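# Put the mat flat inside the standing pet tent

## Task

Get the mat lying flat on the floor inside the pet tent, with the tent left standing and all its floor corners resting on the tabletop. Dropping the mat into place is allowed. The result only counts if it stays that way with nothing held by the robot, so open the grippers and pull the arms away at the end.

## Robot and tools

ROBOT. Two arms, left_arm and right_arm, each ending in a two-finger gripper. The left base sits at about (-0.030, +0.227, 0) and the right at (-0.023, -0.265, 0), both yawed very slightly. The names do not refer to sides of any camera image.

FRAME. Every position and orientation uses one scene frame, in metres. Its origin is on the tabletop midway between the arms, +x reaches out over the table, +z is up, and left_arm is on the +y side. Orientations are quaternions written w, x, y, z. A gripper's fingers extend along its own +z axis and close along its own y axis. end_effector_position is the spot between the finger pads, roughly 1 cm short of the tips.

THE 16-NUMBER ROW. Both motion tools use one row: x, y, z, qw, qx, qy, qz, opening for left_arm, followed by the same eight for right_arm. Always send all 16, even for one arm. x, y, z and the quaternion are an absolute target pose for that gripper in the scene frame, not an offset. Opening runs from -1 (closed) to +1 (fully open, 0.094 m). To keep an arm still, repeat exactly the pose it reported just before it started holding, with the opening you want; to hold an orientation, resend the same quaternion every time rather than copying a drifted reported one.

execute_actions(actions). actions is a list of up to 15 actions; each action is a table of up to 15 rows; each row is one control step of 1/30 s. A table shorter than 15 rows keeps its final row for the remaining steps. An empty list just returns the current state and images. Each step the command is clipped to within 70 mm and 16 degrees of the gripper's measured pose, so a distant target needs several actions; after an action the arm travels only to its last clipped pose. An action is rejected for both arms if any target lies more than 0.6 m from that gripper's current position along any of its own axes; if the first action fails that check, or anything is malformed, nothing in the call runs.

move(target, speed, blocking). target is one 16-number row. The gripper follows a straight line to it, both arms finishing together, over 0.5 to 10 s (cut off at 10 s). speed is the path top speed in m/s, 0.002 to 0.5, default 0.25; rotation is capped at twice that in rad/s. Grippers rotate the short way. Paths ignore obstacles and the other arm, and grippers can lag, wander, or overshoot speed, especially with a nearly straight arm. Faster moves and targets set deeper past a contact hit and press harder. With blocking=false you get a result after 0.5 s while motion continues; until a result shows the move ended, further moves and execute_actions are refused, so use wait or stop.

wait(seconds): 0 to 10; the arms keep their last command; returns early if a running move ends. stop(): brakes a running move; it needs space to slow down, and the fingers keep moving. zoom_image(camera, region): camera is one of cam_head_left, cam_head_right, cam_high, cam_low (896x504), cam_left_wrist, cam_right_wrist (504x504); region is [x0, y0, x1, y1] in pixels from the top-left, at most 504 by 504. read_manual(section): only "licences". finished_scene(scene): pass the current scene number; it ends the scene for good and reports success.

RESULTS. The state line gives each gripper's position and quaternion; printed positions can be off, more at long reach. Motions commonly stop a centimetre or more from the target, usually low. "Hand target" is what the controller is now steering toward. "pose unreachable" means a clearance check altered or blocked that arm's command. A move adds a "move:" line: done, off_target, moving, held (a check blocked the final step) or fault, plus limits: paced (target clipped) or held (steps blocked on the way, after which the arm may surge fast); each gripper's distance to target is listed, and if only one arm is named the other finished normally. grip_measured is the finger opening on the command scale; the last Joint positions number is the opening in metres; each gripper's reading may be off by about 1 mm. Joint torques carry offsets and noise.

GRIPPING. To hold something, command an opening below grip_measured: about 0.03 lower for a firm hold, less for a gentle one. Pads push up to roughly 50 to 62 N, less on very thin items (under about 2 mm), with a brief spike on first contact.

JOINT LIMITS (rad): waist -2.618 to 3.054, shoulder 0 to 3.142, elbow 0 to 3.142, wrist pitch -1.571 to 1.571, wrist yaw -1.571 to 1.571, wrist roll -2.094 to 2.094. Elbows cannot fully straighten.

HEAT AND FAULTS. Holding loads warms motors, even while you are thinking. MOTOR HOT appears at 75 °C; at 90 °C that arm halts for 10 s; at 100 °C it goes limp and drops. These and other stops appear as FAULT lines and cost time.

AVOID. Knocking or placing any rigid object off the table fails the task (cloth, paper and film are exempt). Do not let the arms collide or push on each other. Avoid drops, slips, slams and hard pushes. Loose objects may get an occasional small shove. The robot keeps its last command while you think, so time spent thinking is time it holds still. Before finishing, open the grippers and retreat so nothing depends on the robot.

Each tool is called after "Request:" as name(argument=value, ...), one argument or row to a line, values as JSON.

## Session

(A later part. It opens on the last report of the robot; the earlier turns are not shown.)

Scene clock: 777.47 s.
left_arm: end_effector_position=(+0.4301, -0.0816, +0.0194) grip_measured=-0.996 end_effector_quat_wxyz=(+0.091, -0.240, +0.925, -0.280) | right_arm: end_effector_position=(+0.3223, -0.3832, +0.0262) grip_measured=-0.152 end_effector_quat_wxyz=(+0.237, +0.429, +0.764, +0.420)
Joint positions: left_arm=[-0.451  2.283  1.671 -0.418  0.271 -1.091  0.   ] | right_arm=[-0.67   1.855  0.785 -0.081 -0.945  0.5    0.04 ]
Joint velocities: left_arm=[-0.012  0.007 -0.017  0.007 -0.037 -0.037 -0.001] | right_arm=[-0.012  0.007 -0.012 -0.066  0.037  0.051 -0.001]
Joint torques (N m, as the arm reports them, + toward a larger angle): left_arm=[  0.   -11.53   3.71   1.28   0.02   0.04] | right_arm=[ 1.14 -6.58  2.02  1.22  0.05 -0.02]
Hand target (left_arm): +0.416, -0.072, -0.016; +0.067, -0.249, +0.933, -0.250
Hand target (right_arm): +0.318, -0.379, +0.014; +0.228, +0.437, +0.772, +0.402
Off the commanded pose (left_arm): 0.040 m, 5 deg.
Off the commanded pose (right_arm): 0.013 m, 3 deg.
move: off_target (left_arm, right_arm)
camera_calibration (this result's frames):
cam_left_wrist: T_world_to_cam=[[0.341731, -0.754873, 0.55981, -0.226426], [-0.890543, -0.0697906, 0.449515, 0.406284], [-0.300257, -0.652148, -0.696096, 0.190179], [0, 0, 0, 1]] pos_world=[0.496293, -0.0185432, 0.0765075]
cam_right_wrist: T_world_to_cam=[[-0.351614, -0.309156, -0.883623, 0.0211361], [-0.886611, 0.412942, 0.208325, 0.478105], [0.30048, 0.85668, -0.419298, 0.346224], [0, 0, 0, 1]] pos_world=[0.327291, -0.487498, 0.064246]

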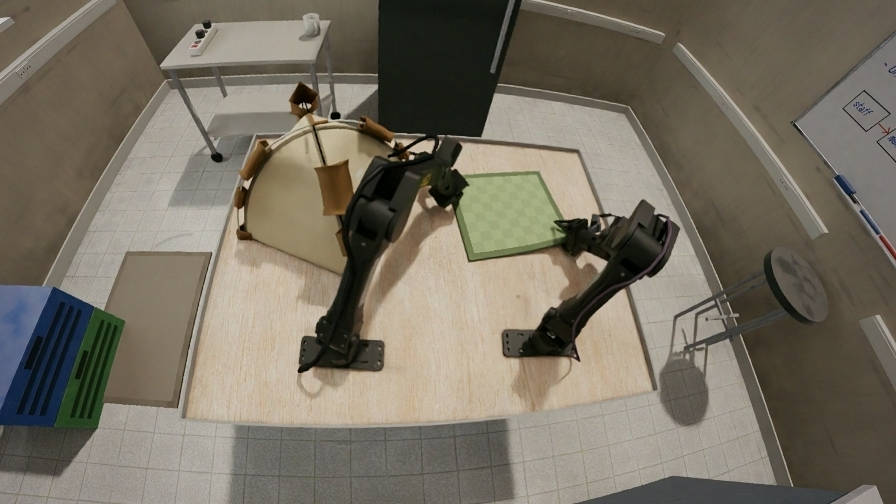

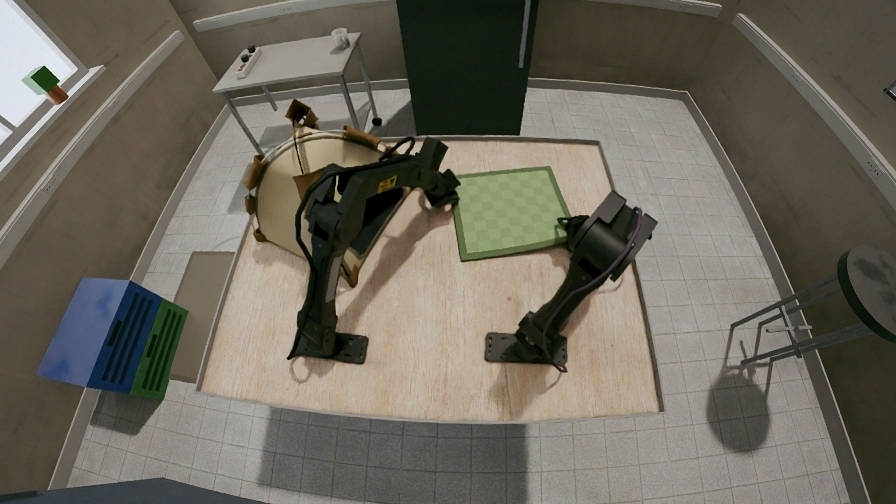

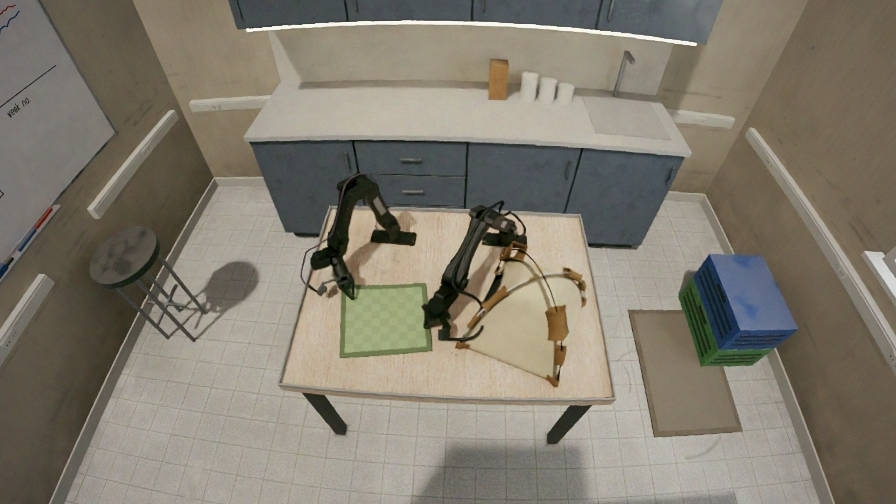

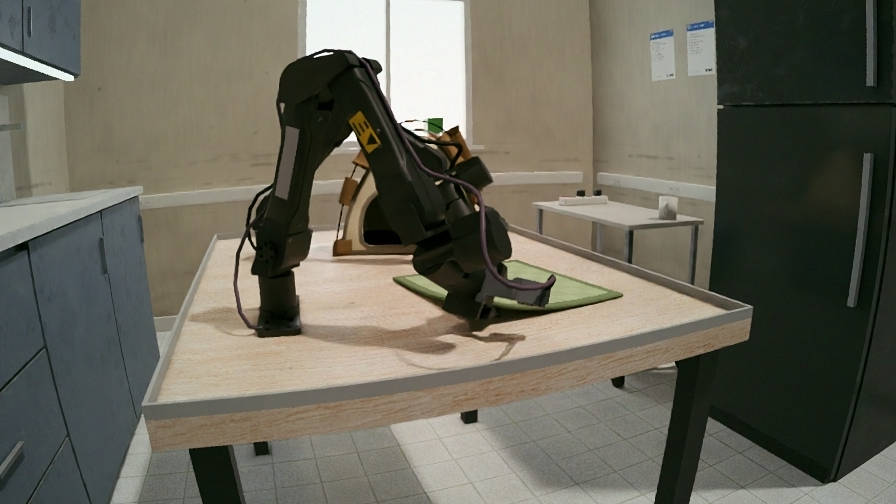

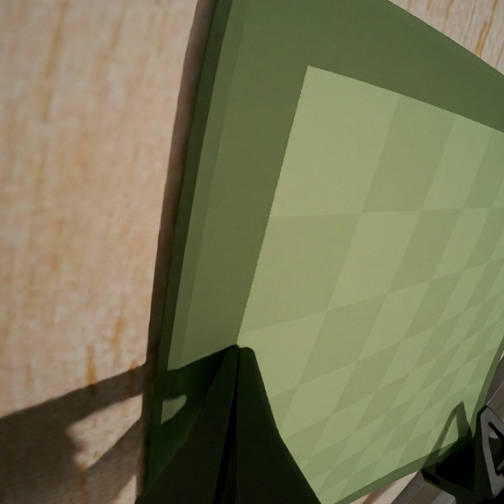

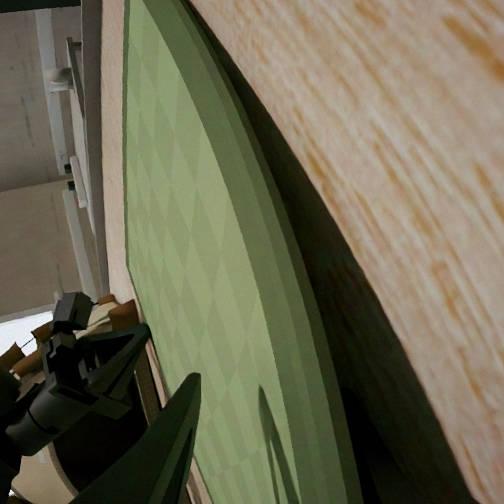

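Request:
execute_actions(
  actions=[
    [[0.418,-0.073,-0.018,0.0670,-0.25,0.9330,-0.25,-1.0,0.320,-0.381,0.025,0.2400,0.4300,0.7600,0.4240,-0.4],[0.418,-0.073,-0.018,0.0670,-0.25,0.9330,-0.25,-1.0,0.320,-0.381,0.028,0.2450,0.4270,0.7550,0.4330,-0.55],[0.418,-0.073,-0.018,0.0670,-0.25,0.9330,-0.25,-1.0,0.320,-0.381,0.031,0.2500,0.4240,0.7500,0.4420,-0.7],[0.418,-0.073,-0.018,0.0670,-0.25,0.9330,-0.25,-1.0,0.320,-0.381,0.034,0.2550,0.4210,0.7445,0.4510,-0.8],[0.418,-0.073,-0.018,0.0670,-0.25,0.9330,-0.25,-1.0,0.320,-0.381,0.037,0.2600,0.4180,0.7390,0.4600,-0.89],[0.418,-0.073,-0.018,0.0670,-0.25,0.9330,-0.25,-1.0,0.320,-0.381,0.040,0.2646,0.4153,0.7341,0.4677,-0.89]],
  ],
)

Request:
move(
  target=[0.418,-0.073,-0.018,0.0670,-0.25,0.9330,-0.25,-1.0,0.312,-0.313,0.152,0.5571,-0.0723,0.8259,0.0487,-0.89],
  speed=0.35,
)

Scene clock: 786.20 s.
left_arm: end_effector_position=(+0.4304, -0.0817, +0.0196) grip_measured=-0.996 end_effector_quat_wxyz=(+0.092, -0.240, +0.925, -0.281) | right_arm: end_effector_position=(+0.3212, -0.3804, +0.0358) grip_measured=-0.874 end_effector_quat_wxyz=(+0.253, +0.422, +0.741, +0.458)
Joint positions: left_arm=[-0.451  2.283  1.671 -0.417  0.271 -1.091  0.   ] | right_arm=[-0.694  1.855  0.746  0.003 -1.039  0.541  0.006]
Joint velocities: left_arm=[-0.012 -0.002 -0.007 -0.037 -0.022 -0.037 -0.   ] | right_arm=[-0.002  0.007 -0.007  0.183 -0.081 -0.022  0.001]
Joint torques (N m, as the arm reports them, + toward a larger angle): left_arm=[ -0.07 -11.47   3.67   1.25   0.     0.03] | right_arm=[-0.99 -6.91  2.84  1.38 -0.73  0.02]
Hand target (left_arm): +0.416, -0.072, -0.016; +0.067, -0.249, +0.933, -0.249
Hand target (right_arm): +0.320, -0.381, +0.040; +0.264, +0.415, +0.735, +0.467
Off the commanded pose (left_arm): 0.041 m, 5 deg.
Off the commanded pose (right_arm): 0.004 m, 2 deg.
camera_calibration (this result's frames):
cam_left_wrist: T_world_to_cam=[[0.340983, -0.754457, 0.560825, -0.226407], [-0.891141, -0.0694579, 0.448378, 0.406742], [-0.299328, -0.652663, -0.696012, 0.189851], [0, 0, 0, 1]] pos_world=[0.496493, -0.0186547, 0.0767393]
cam_right_wrist: T_world_to_cam=[[-0.286441, -0.252615, -0.924195, 0.032163], [-0.898944, 0.404554, 0.168036, 0.476166], [0.331439, 0.878932, -0.342967, 0.343941], [0, 0, 0, 1]] pos_world=[0.323264, -0.486811, 0.0676722]

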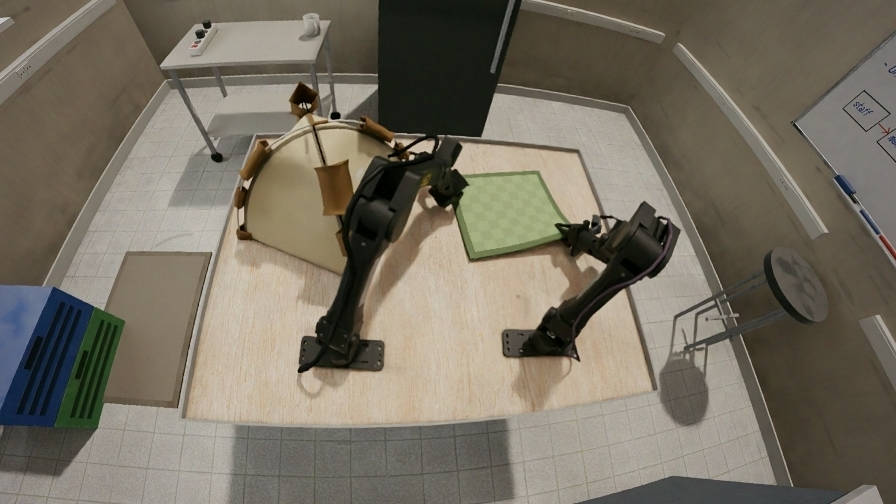

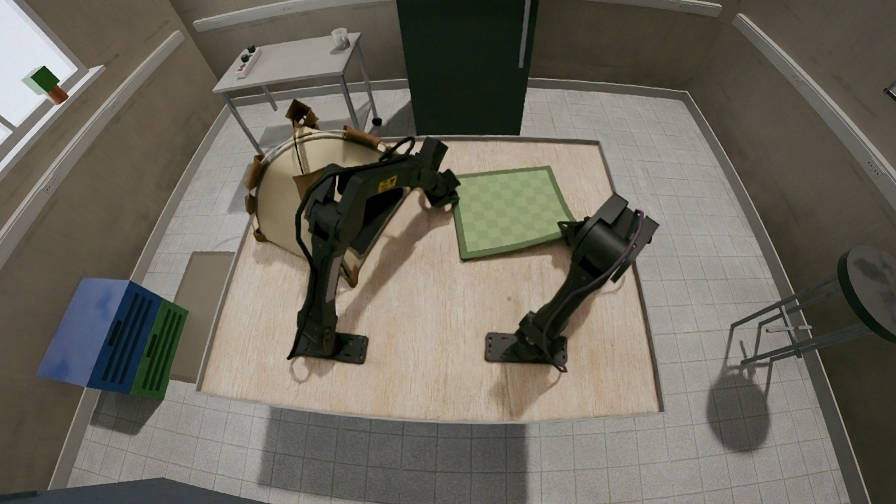

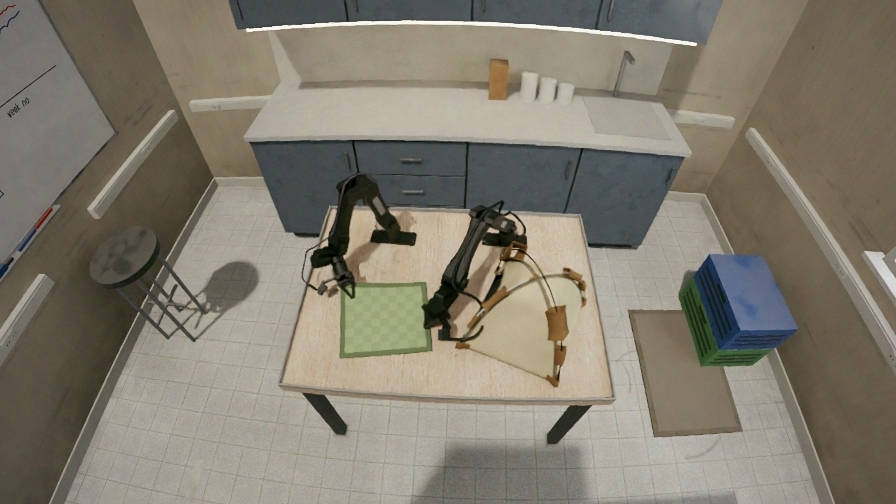

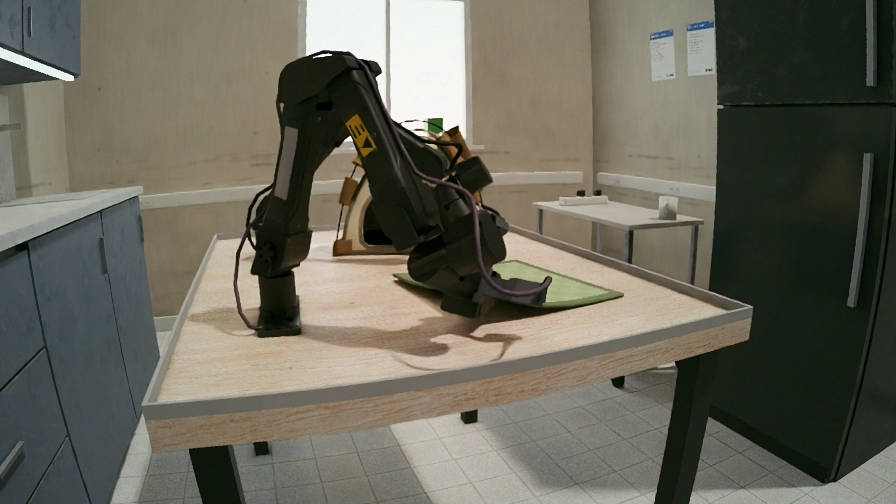

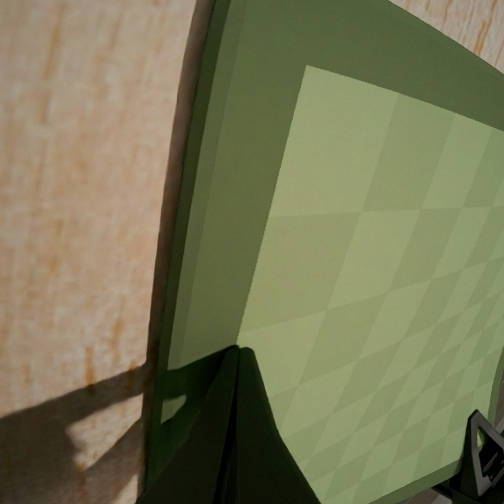

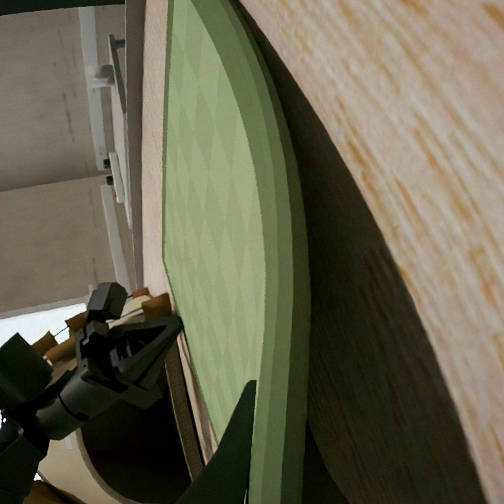

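Scene clock: 788.87 s.
left_arm: end_effector_position=(+0.4311, -0.0824, +0.0192) grip_measured=-0.996 end_effector_quat_wxyz=(+0.093, -0.240, +0.924, -0.282) | right_arm: end_effector_position=(+0.3099, -0.3166, +0.1439) grip_measured=-0.874 end_effector_quat_wxyz=(+0.540, -0.055, +0.838, +0.059)
Joint positions: left_arm=[-0.451  2.285  1.671 -0.411  0.272 -1.091  0.   ] | right_arm=[-0.368  1.092  0.436  0.153 -0.551 -0.238  0.006]
Joint velocities: left_arm=[ 0.002 -0.022 -0.002  0.037 -0.066 -0.037 -0.   ] | right_arm=[ 0.002 -0.002  0.002  0.037  0.066 -0.066  0.001]
Joint torques (N m, as the arm reports them, + toward a larger angle): left_arm=[ -0.07 -11.69   3.74   1.21   0.01   0.03] | right_arm=[ 0.97 -4.07  5.14  2.31 -0.19 -0.11]
Hand target (left_arm): +0.417, -0.072, -0.016; +0.067, -0.249, +0.933, -0.250
Hand target (right_arm): +0.311, -0.313, +0.153; +0.557, -0.071, +0.826, +0.048
Off the commanded pose (left_arm): 0.040 m, 5 deg.
Off the commanded pose (right_arm): 0.009 m, 3 deg.
move: off_target (left_arm, right_arm)
camera_calibration (this result's frames):
cam_left_wrist: T_world_to_cam=[[0.339117, -0.753241, 0.563586, -0.226014], [-0.892312, -0.0678009, 0.446298, 0.408224], [-0.297959, -0.654241, -0.695118, 0.188603], [0, 0, 0, 1]] pos_world=[0.497104, -0.019173, 0.0762903]
cam_right_wrist: T_world_to_cam=[[0.261292, -0.965259, -0.000675874, -0.383318], [-0.830418, -0.224434, -0.509936, 0.299248], [0.492069, 0.133804, -0.860212, 0.117489], [0, 0, 0, 1]] pos_world=[0.290847, -0.31856, 0.253403]

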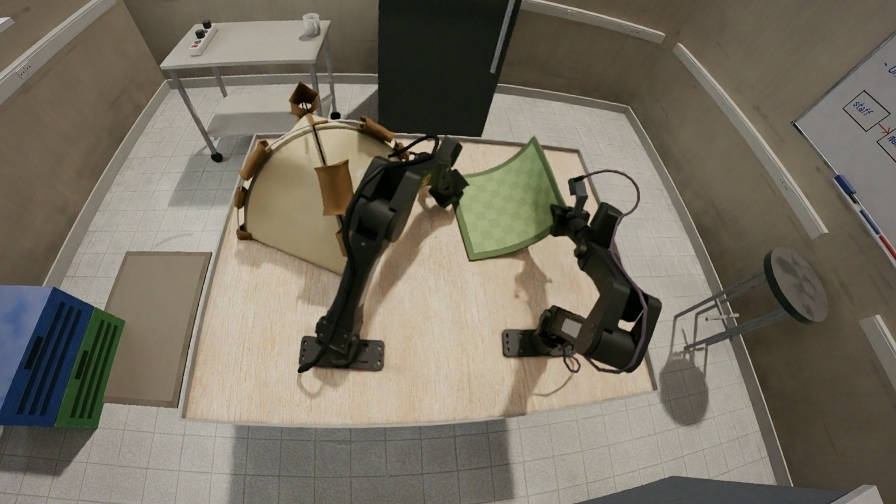

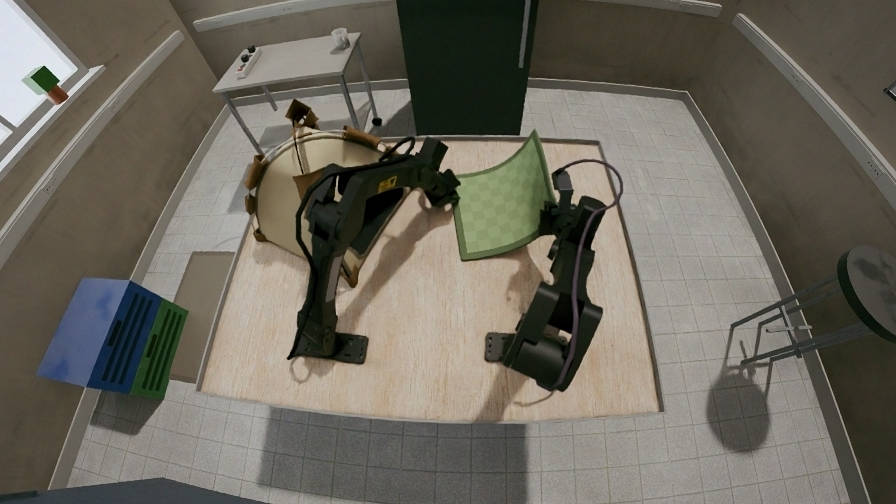

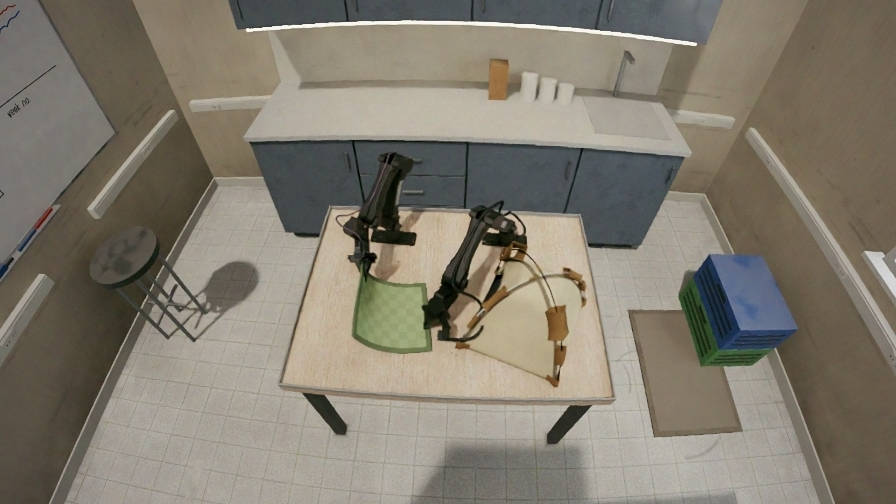

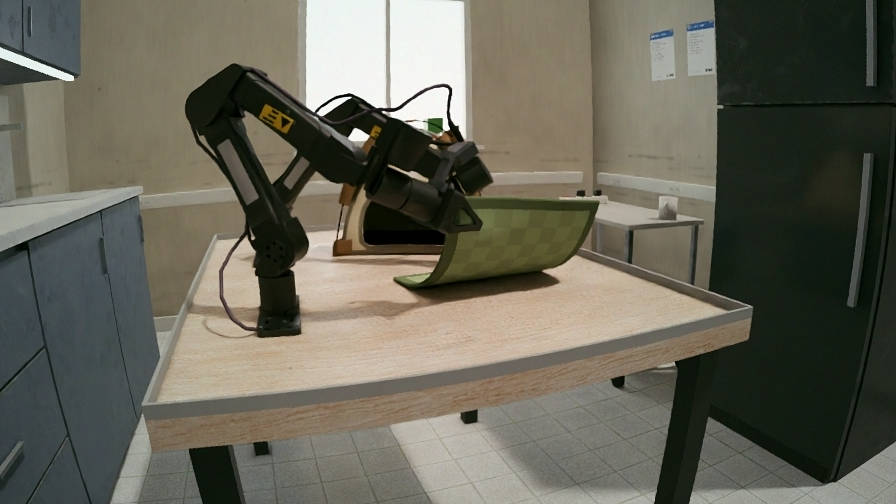

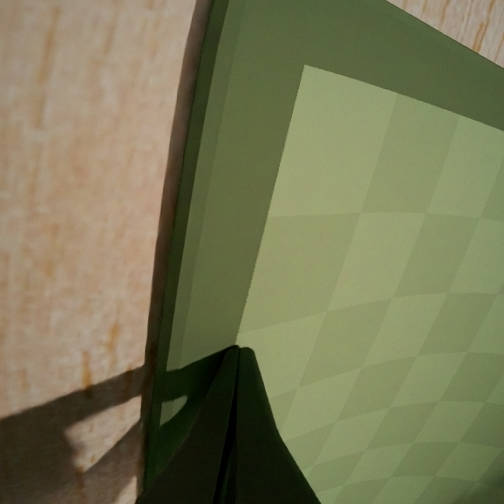

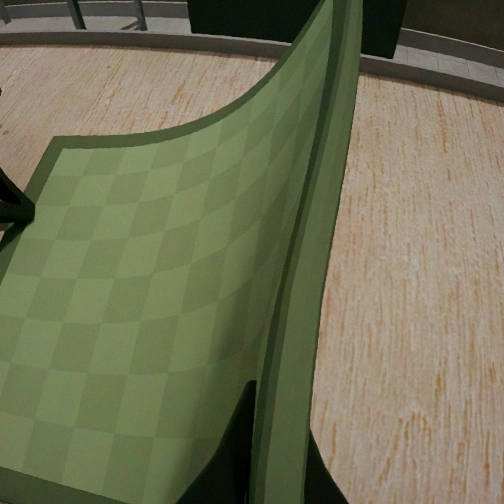

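Request:
move(
  target=[0.418,-0.073,-0.018,0.0670,-0.25,0.9330,-0.25,-1.0,0.299,-0.238,0.138,0.5354,-0.3009,0.7278,-0.3048,-0.89],
  speed=0.35,
)

Request:
move(
  target=[0.418,-0.073,-0.018,0.0670,-0.25,0.9330,-0.25,-1.0,0.288,-0.176,0.065,0.3831,-0.4993,0.6166,-0.4731,-0.89],
  speed=0.25,
)

Scene clock: 800.27 s.
left_arm: end_effector_position=(+0.4316, -0.0829, +0.0196) grip_measured=-0.996 end_effector_quat_wxyz=(+0.094, -0.239, +0.924, -0.284) | right_arm: end_effector_position=(+0.2986, -0.2418, +0.1397) grip_measured=-0.874 end_effector_quat_wxyz=(+0.530, -0.297, +0.733, -0.306)
Joint positions: left_arm=[-0.451  2.285  1.671 -0.407  0.273 -1.091  0.   ] | right_arm=[ 0.364  1.01   0.189  0.541  0.418 -0.793  0.006]
Joint velocities: left_arm=[-0.017 -0.002 -0.007 -0.022  0.022  0.022 -0.001] | right_arm=[-0.017  0.007 -0.012  0.051  0.007 -0.037 -0.   ]
Joint torques (N m, as the arm reports them, + toward a larger angle): left_arm=[ -0.04 -11.59   3.77   1.16  -0.01   0.02] | right_arm=[ 1.2  -0.46  4.74  2.44  0.06  0.  ]
Hand target (left_arm): +0.417, -0.072, -0.016; +0.067, -0.249, +0.933, -0.250
Hand target (right_arm): +0.298, -0.238, +0.138; +0.535, -0.300, +0.729, -0.305
Off the commanded pose (left_arm): 0.041 m, 5 deg.
Off the commanded pose (right_arm): 0.004 m, 1 deg.
move: off_target (left_arm)
camera_calibration (this result's frames):
cam_left_wrist: T_world_to_cam=[[0.33724, -0.752018, 0.566338, -0.225975], [-0.893477, -0.0661461, 0.444211, 0.409103], [-0.296593, -0.655816, -0.694218, 0.188019], [0, 0, 0, 1]] pos_world=[0.497497, -0.0195708, 0.0767766]
cam_right_wrist: T_world_to_cam=[[0.211106, -0.582534, 0.784913, -0.310376], [-0.748863, -0.612472, -0.253145, 0.150436], [0.628203, -0.534351, -0.565535, -0.134012], [0, 0, 0, 1]] pos_world=[0.262365, -0.160277, 0.205912]

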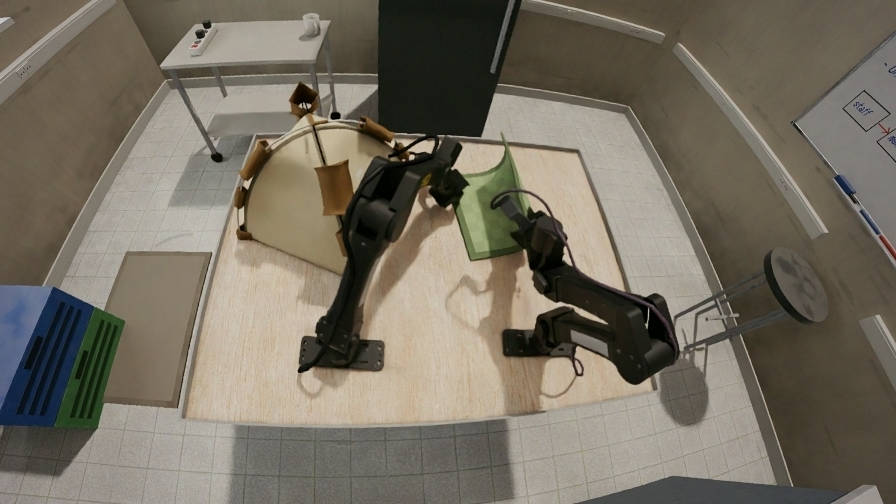

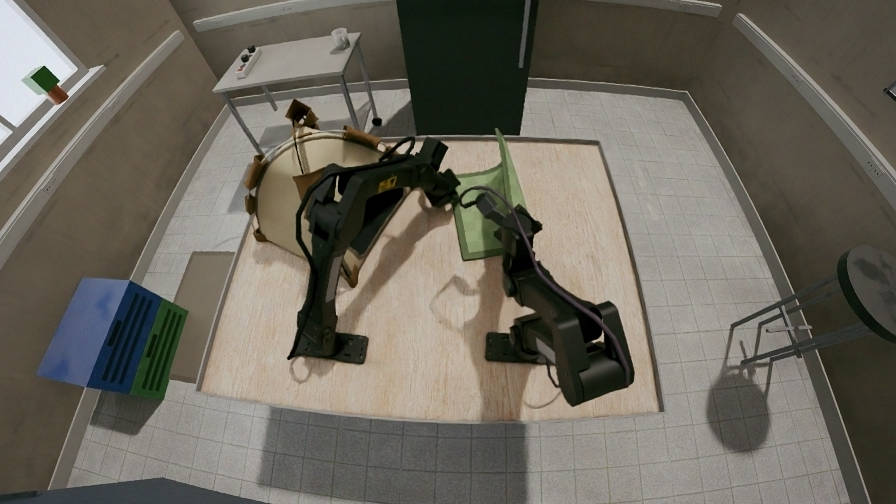

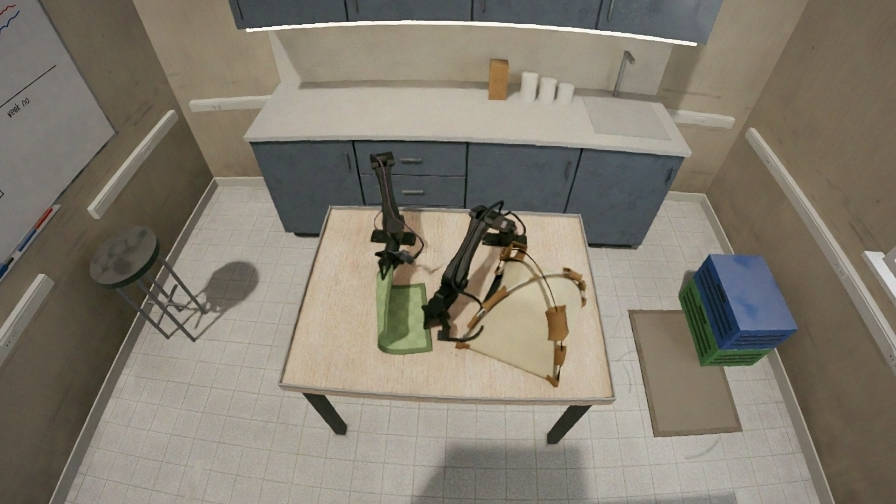

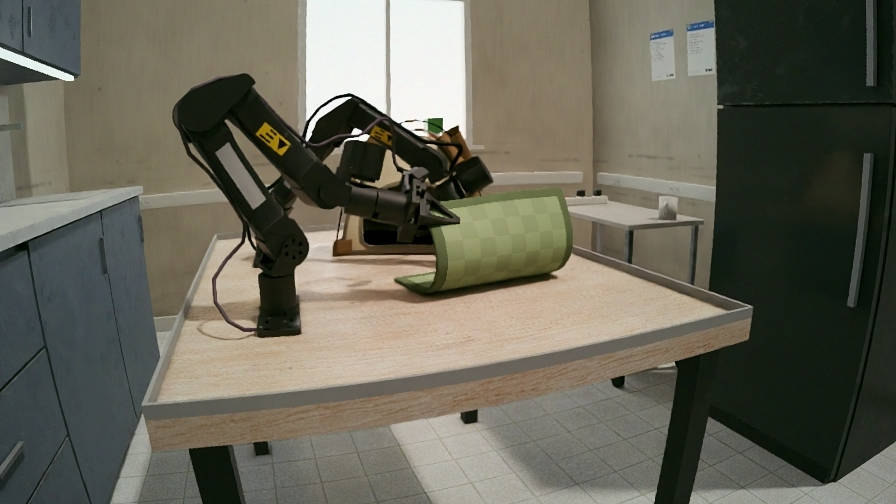

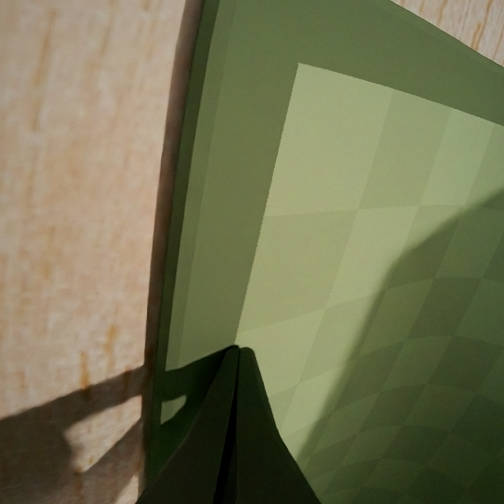

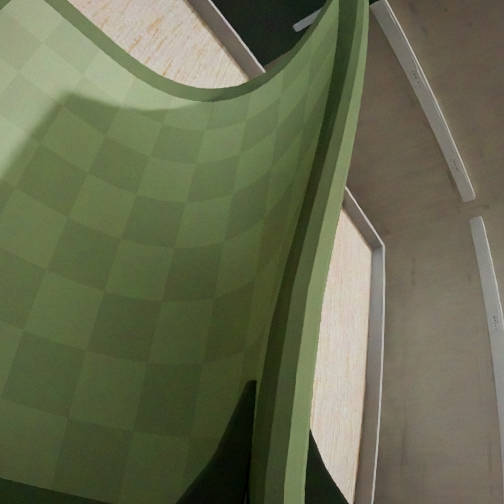

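Scene clock: 802.23 s.
left_arm: end_effector_position=(+0.4318, -0.0830, +0.0198) grip_measured=-0.996 end_effector_quat_wxyz=(+0.094, -0.239, +0.924, -0.284) | right_arm: end_effector_position=(+0.2868, -0.1813, +0.0649) grip_measured=-0.874 end_effector_quat_wxyz=(+0.377, -0.496, +0.620, -0.476)
Joint positions: left_arm=[-0.451  2.285  1.671 -0.406  0.273 -1.091  0.   ] | right_arm=[ 0.772  1.677  0.17   1.083  0.883 -1.24   0.006]
Joint velocities: left_arm=[ 0.002 -0.002 -0.002 -0.007 -0.007  0.022  0.001] | right_arm=[-0.007 -0.012  0.007 -0.007  0.022  0.037  0.   ]
Joint torques (N m, as the arm reports them, + toward a larger angle): left_arm=[ -0.03 -11.65   3.85   1.14  -0.01   0.  ] | right_arm=[ 0.99 -2.78  3.32  2.    0.17  0.  ]
Hand target (left_arm): +0.417, -0.072, -0.016; +0.067, -0.249, +0.933, -0.250
Hand target (right_arm): +0.287, -0.176, +0.065; +0.383, -0.499, +0.617, -0.473
Off the commanded pose (left_arm): 0.041 m, 5 deg.
Off the commanded pose (right_arm): 0.005 m, 1 deg.
move: off_target (left_arm)
camera_calibration (this result's frames):
cam_left_wrist: T_world_to_cam=[[0.336673, -0.751703, 0.567093, -0.225957], [-0.893921, -0.0658995, 0.443354, 0.409445], [-0.295899, -0.656201, -0.69415, 0.187772], [0, 0, 0, 1]] pos_world=[0.497647, -0.0196537, 0.0769519]
cam_right_wrist: T_world_to_cam=[[0.350207, 0.00593096, 0.936654, -0.157028], [-0.689856, -0.674795, 0.262204, 0.0981418], [0.633604, -0.737982, -0.232226, -0.19663], [0, 0, 0, 1]] pos_world=[0.247281, -0.0779521, 0.0756856]

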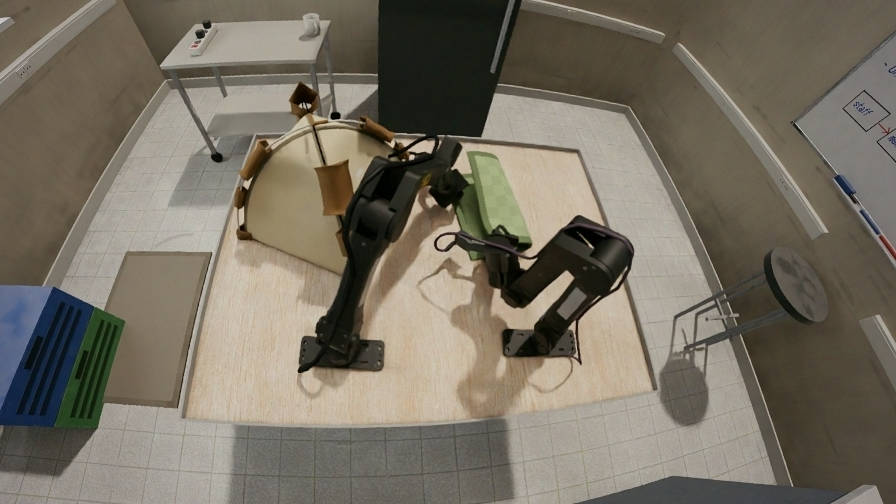

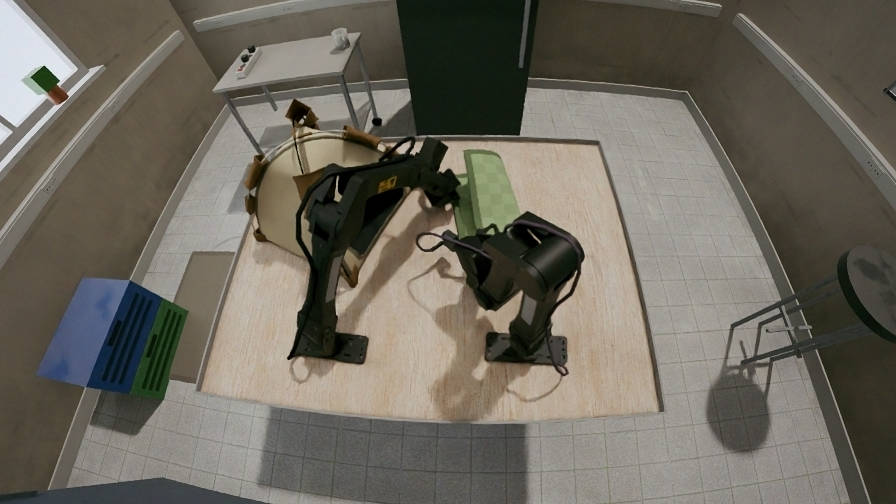

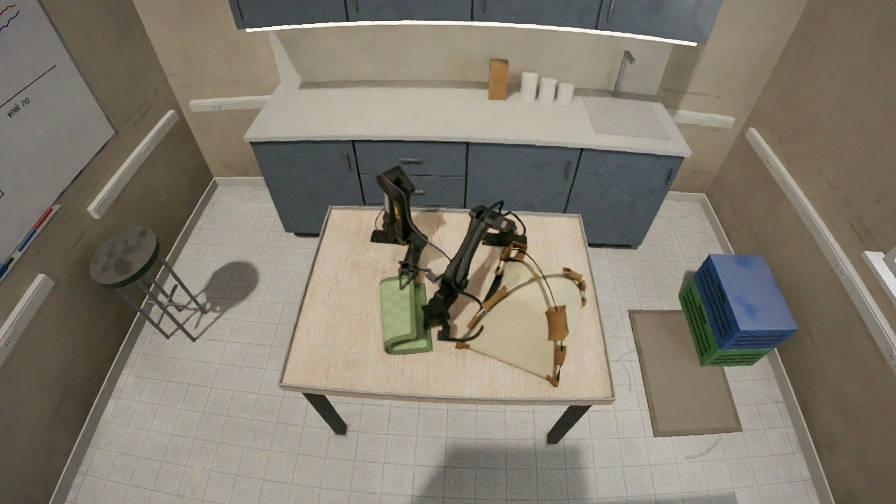

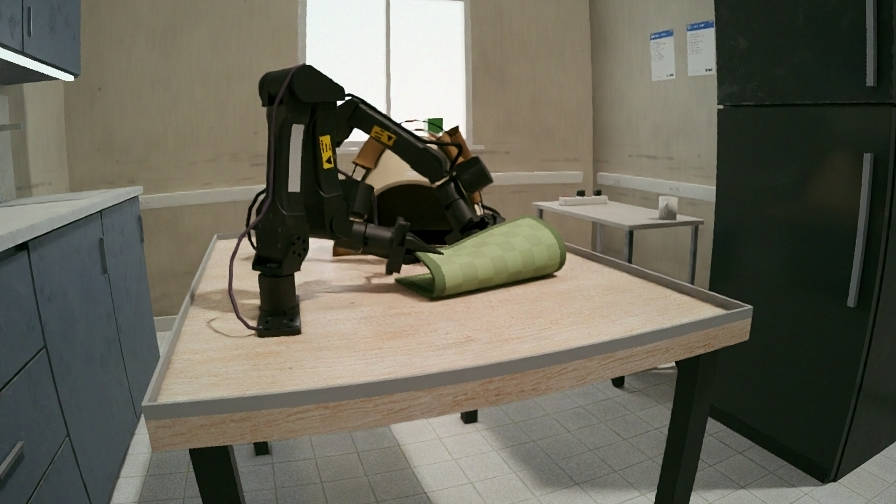

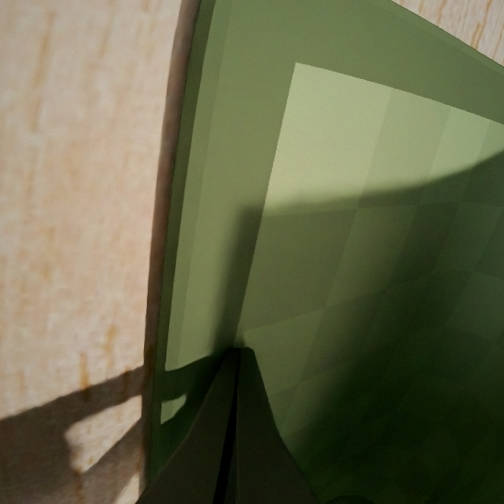

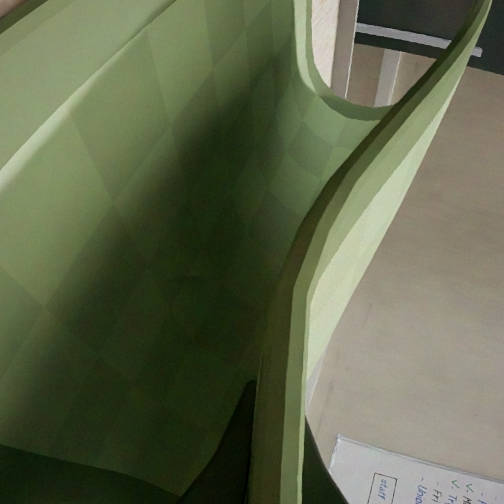

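Request:
move(
  target=[0.41,-0.05,0.14,0.0670,-0.25,0.9330,-0.25,-1.0,0.285,-0.158,0.055,0.3831,-0.4993,0.6166,-0.4731,-0.89],
  speed=0.2,
)

Scene clock: 814.53 s.
left_arm: end_effector_position=(+0.4087, -0.0538, +0.1344) grip_measured=-0.996 end_effector_quat_wxyz=(+0.066, -0.251, +0.933, -0.250) | right_arm: end_effector_position=(+0.2799, -0.1677, +0.0518) grip_measured=-0.874 end_effector_quat_wxyz=(+0.368, -0.507, +0.615, -0.479)
Joint positions: left_arm=[-0.424  2.134  1.934 -0.918  0.273 -1.069  0.   ] | right_arm=[ 0.848  1.762  0.188  1.092  0.947 -1.204  0.006]
Joint velocities: left_arm=[-0.012 -0.007 -0.002  0.007  0.051 -0.095 -0.   ] | right_arm=[-0.022 -0.007  0.012 -0.051  0.007  0.022 -0.   ]
Joint torques (N m, as the arm reports them, + toward a larger angle): left_arm=[  0.74 -13.65   9.4    0.92   0.15   0.15] | right_arm=[ 1.07 -3.15  4.57  1.93  0.24  0.19]
Hand target (left_arm): +0.411, -0.051, +0.140; +0.067, -0.249, +0.933, -0.250
Hand target (right_arm): +0.284, -0.158, +0.055; +0.383, -0.500, +0.616, -0.473
Off the commanded pose (left_arm): 0.007 m, 0 deg.
Off the commanded pose (right_arm): 0.011 m, 2 deg.
move: off_target (right_arm)
camera_calibration (this result's frames):
cam_left_wrist: T_world_to_cam=[[0.384224, -0.776362, 0.499634, -0.272934], [-0.857046, -0.0987107, 0.505695, 0.314639], [-0.343284, -0.622509, -0.703306, 0.302049], [0, 0, 0, 1]] pos_world=[0.478216, 0.00719062, 0.189689]
cam_right_wrist: T_world_to_cam=[[0.364836, 0.0334056, 0.930472, -0.141546], [-0.680017, -0.673063, 0.290798, 0.101952], [0.63598, -0.738831, -0.222841, -0.186567], [0, 0, 0, 1]] pos_world=[0.239623, -0.0644928, 0.0604821]

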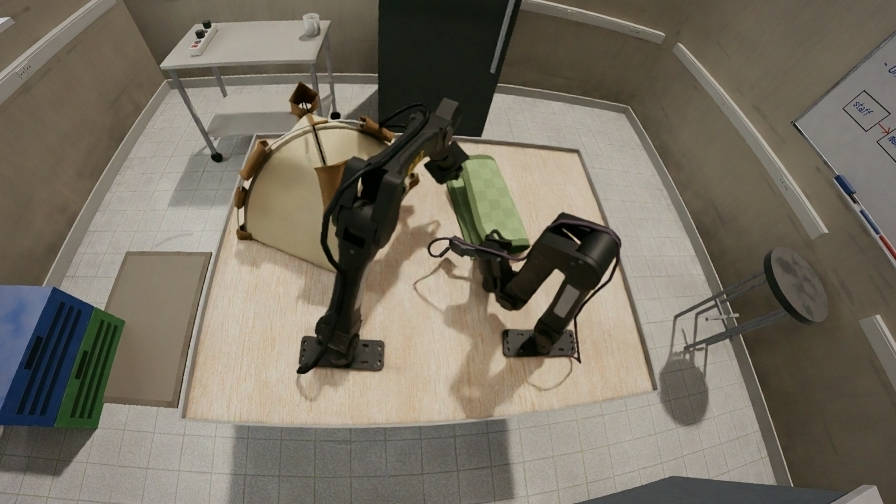

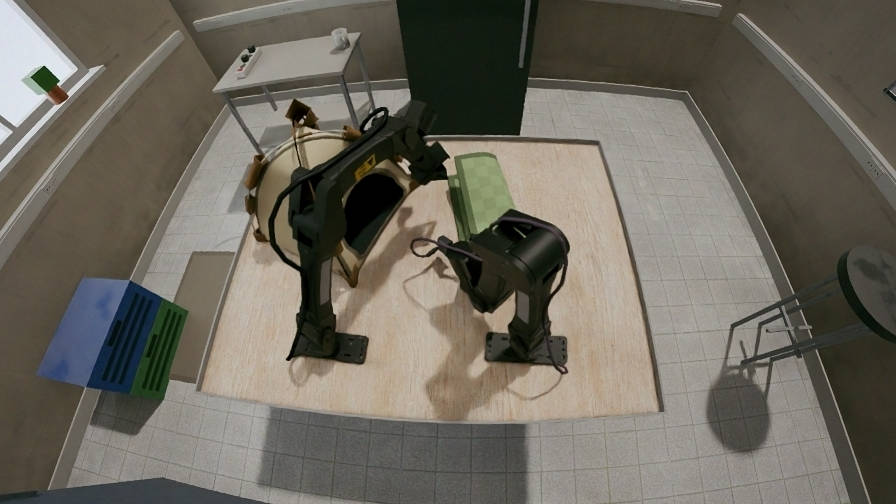

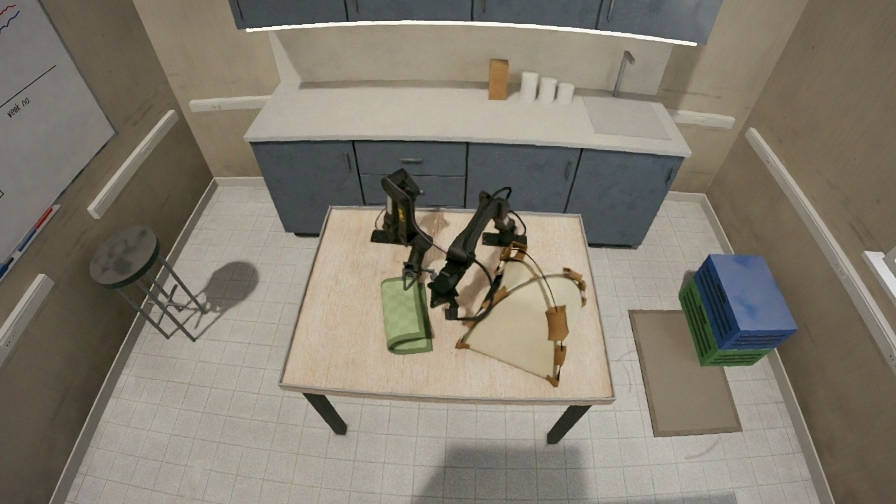

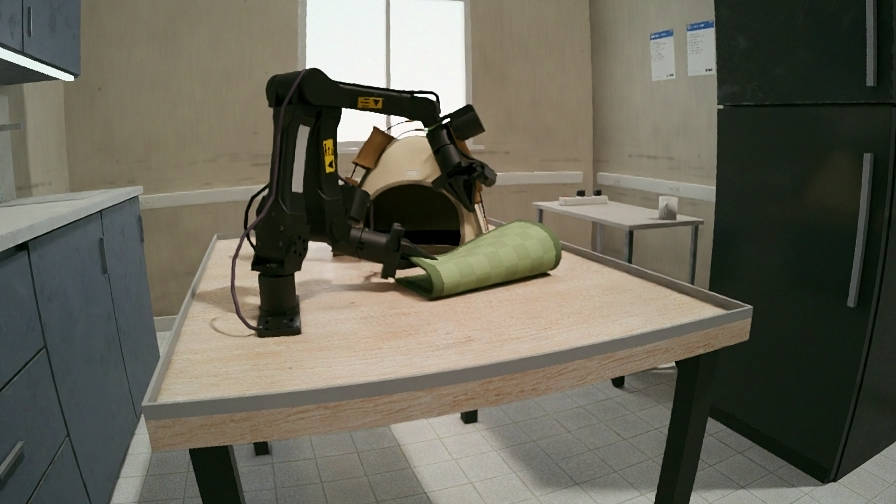

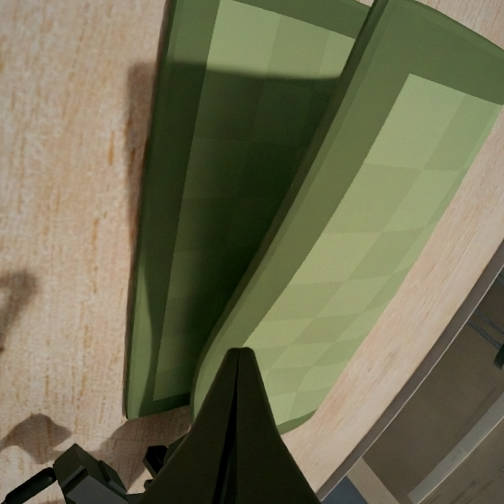

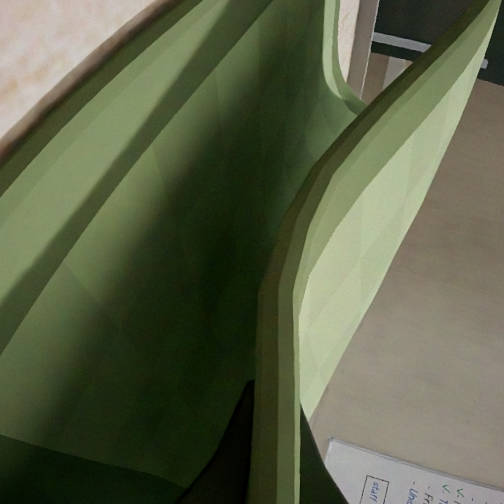

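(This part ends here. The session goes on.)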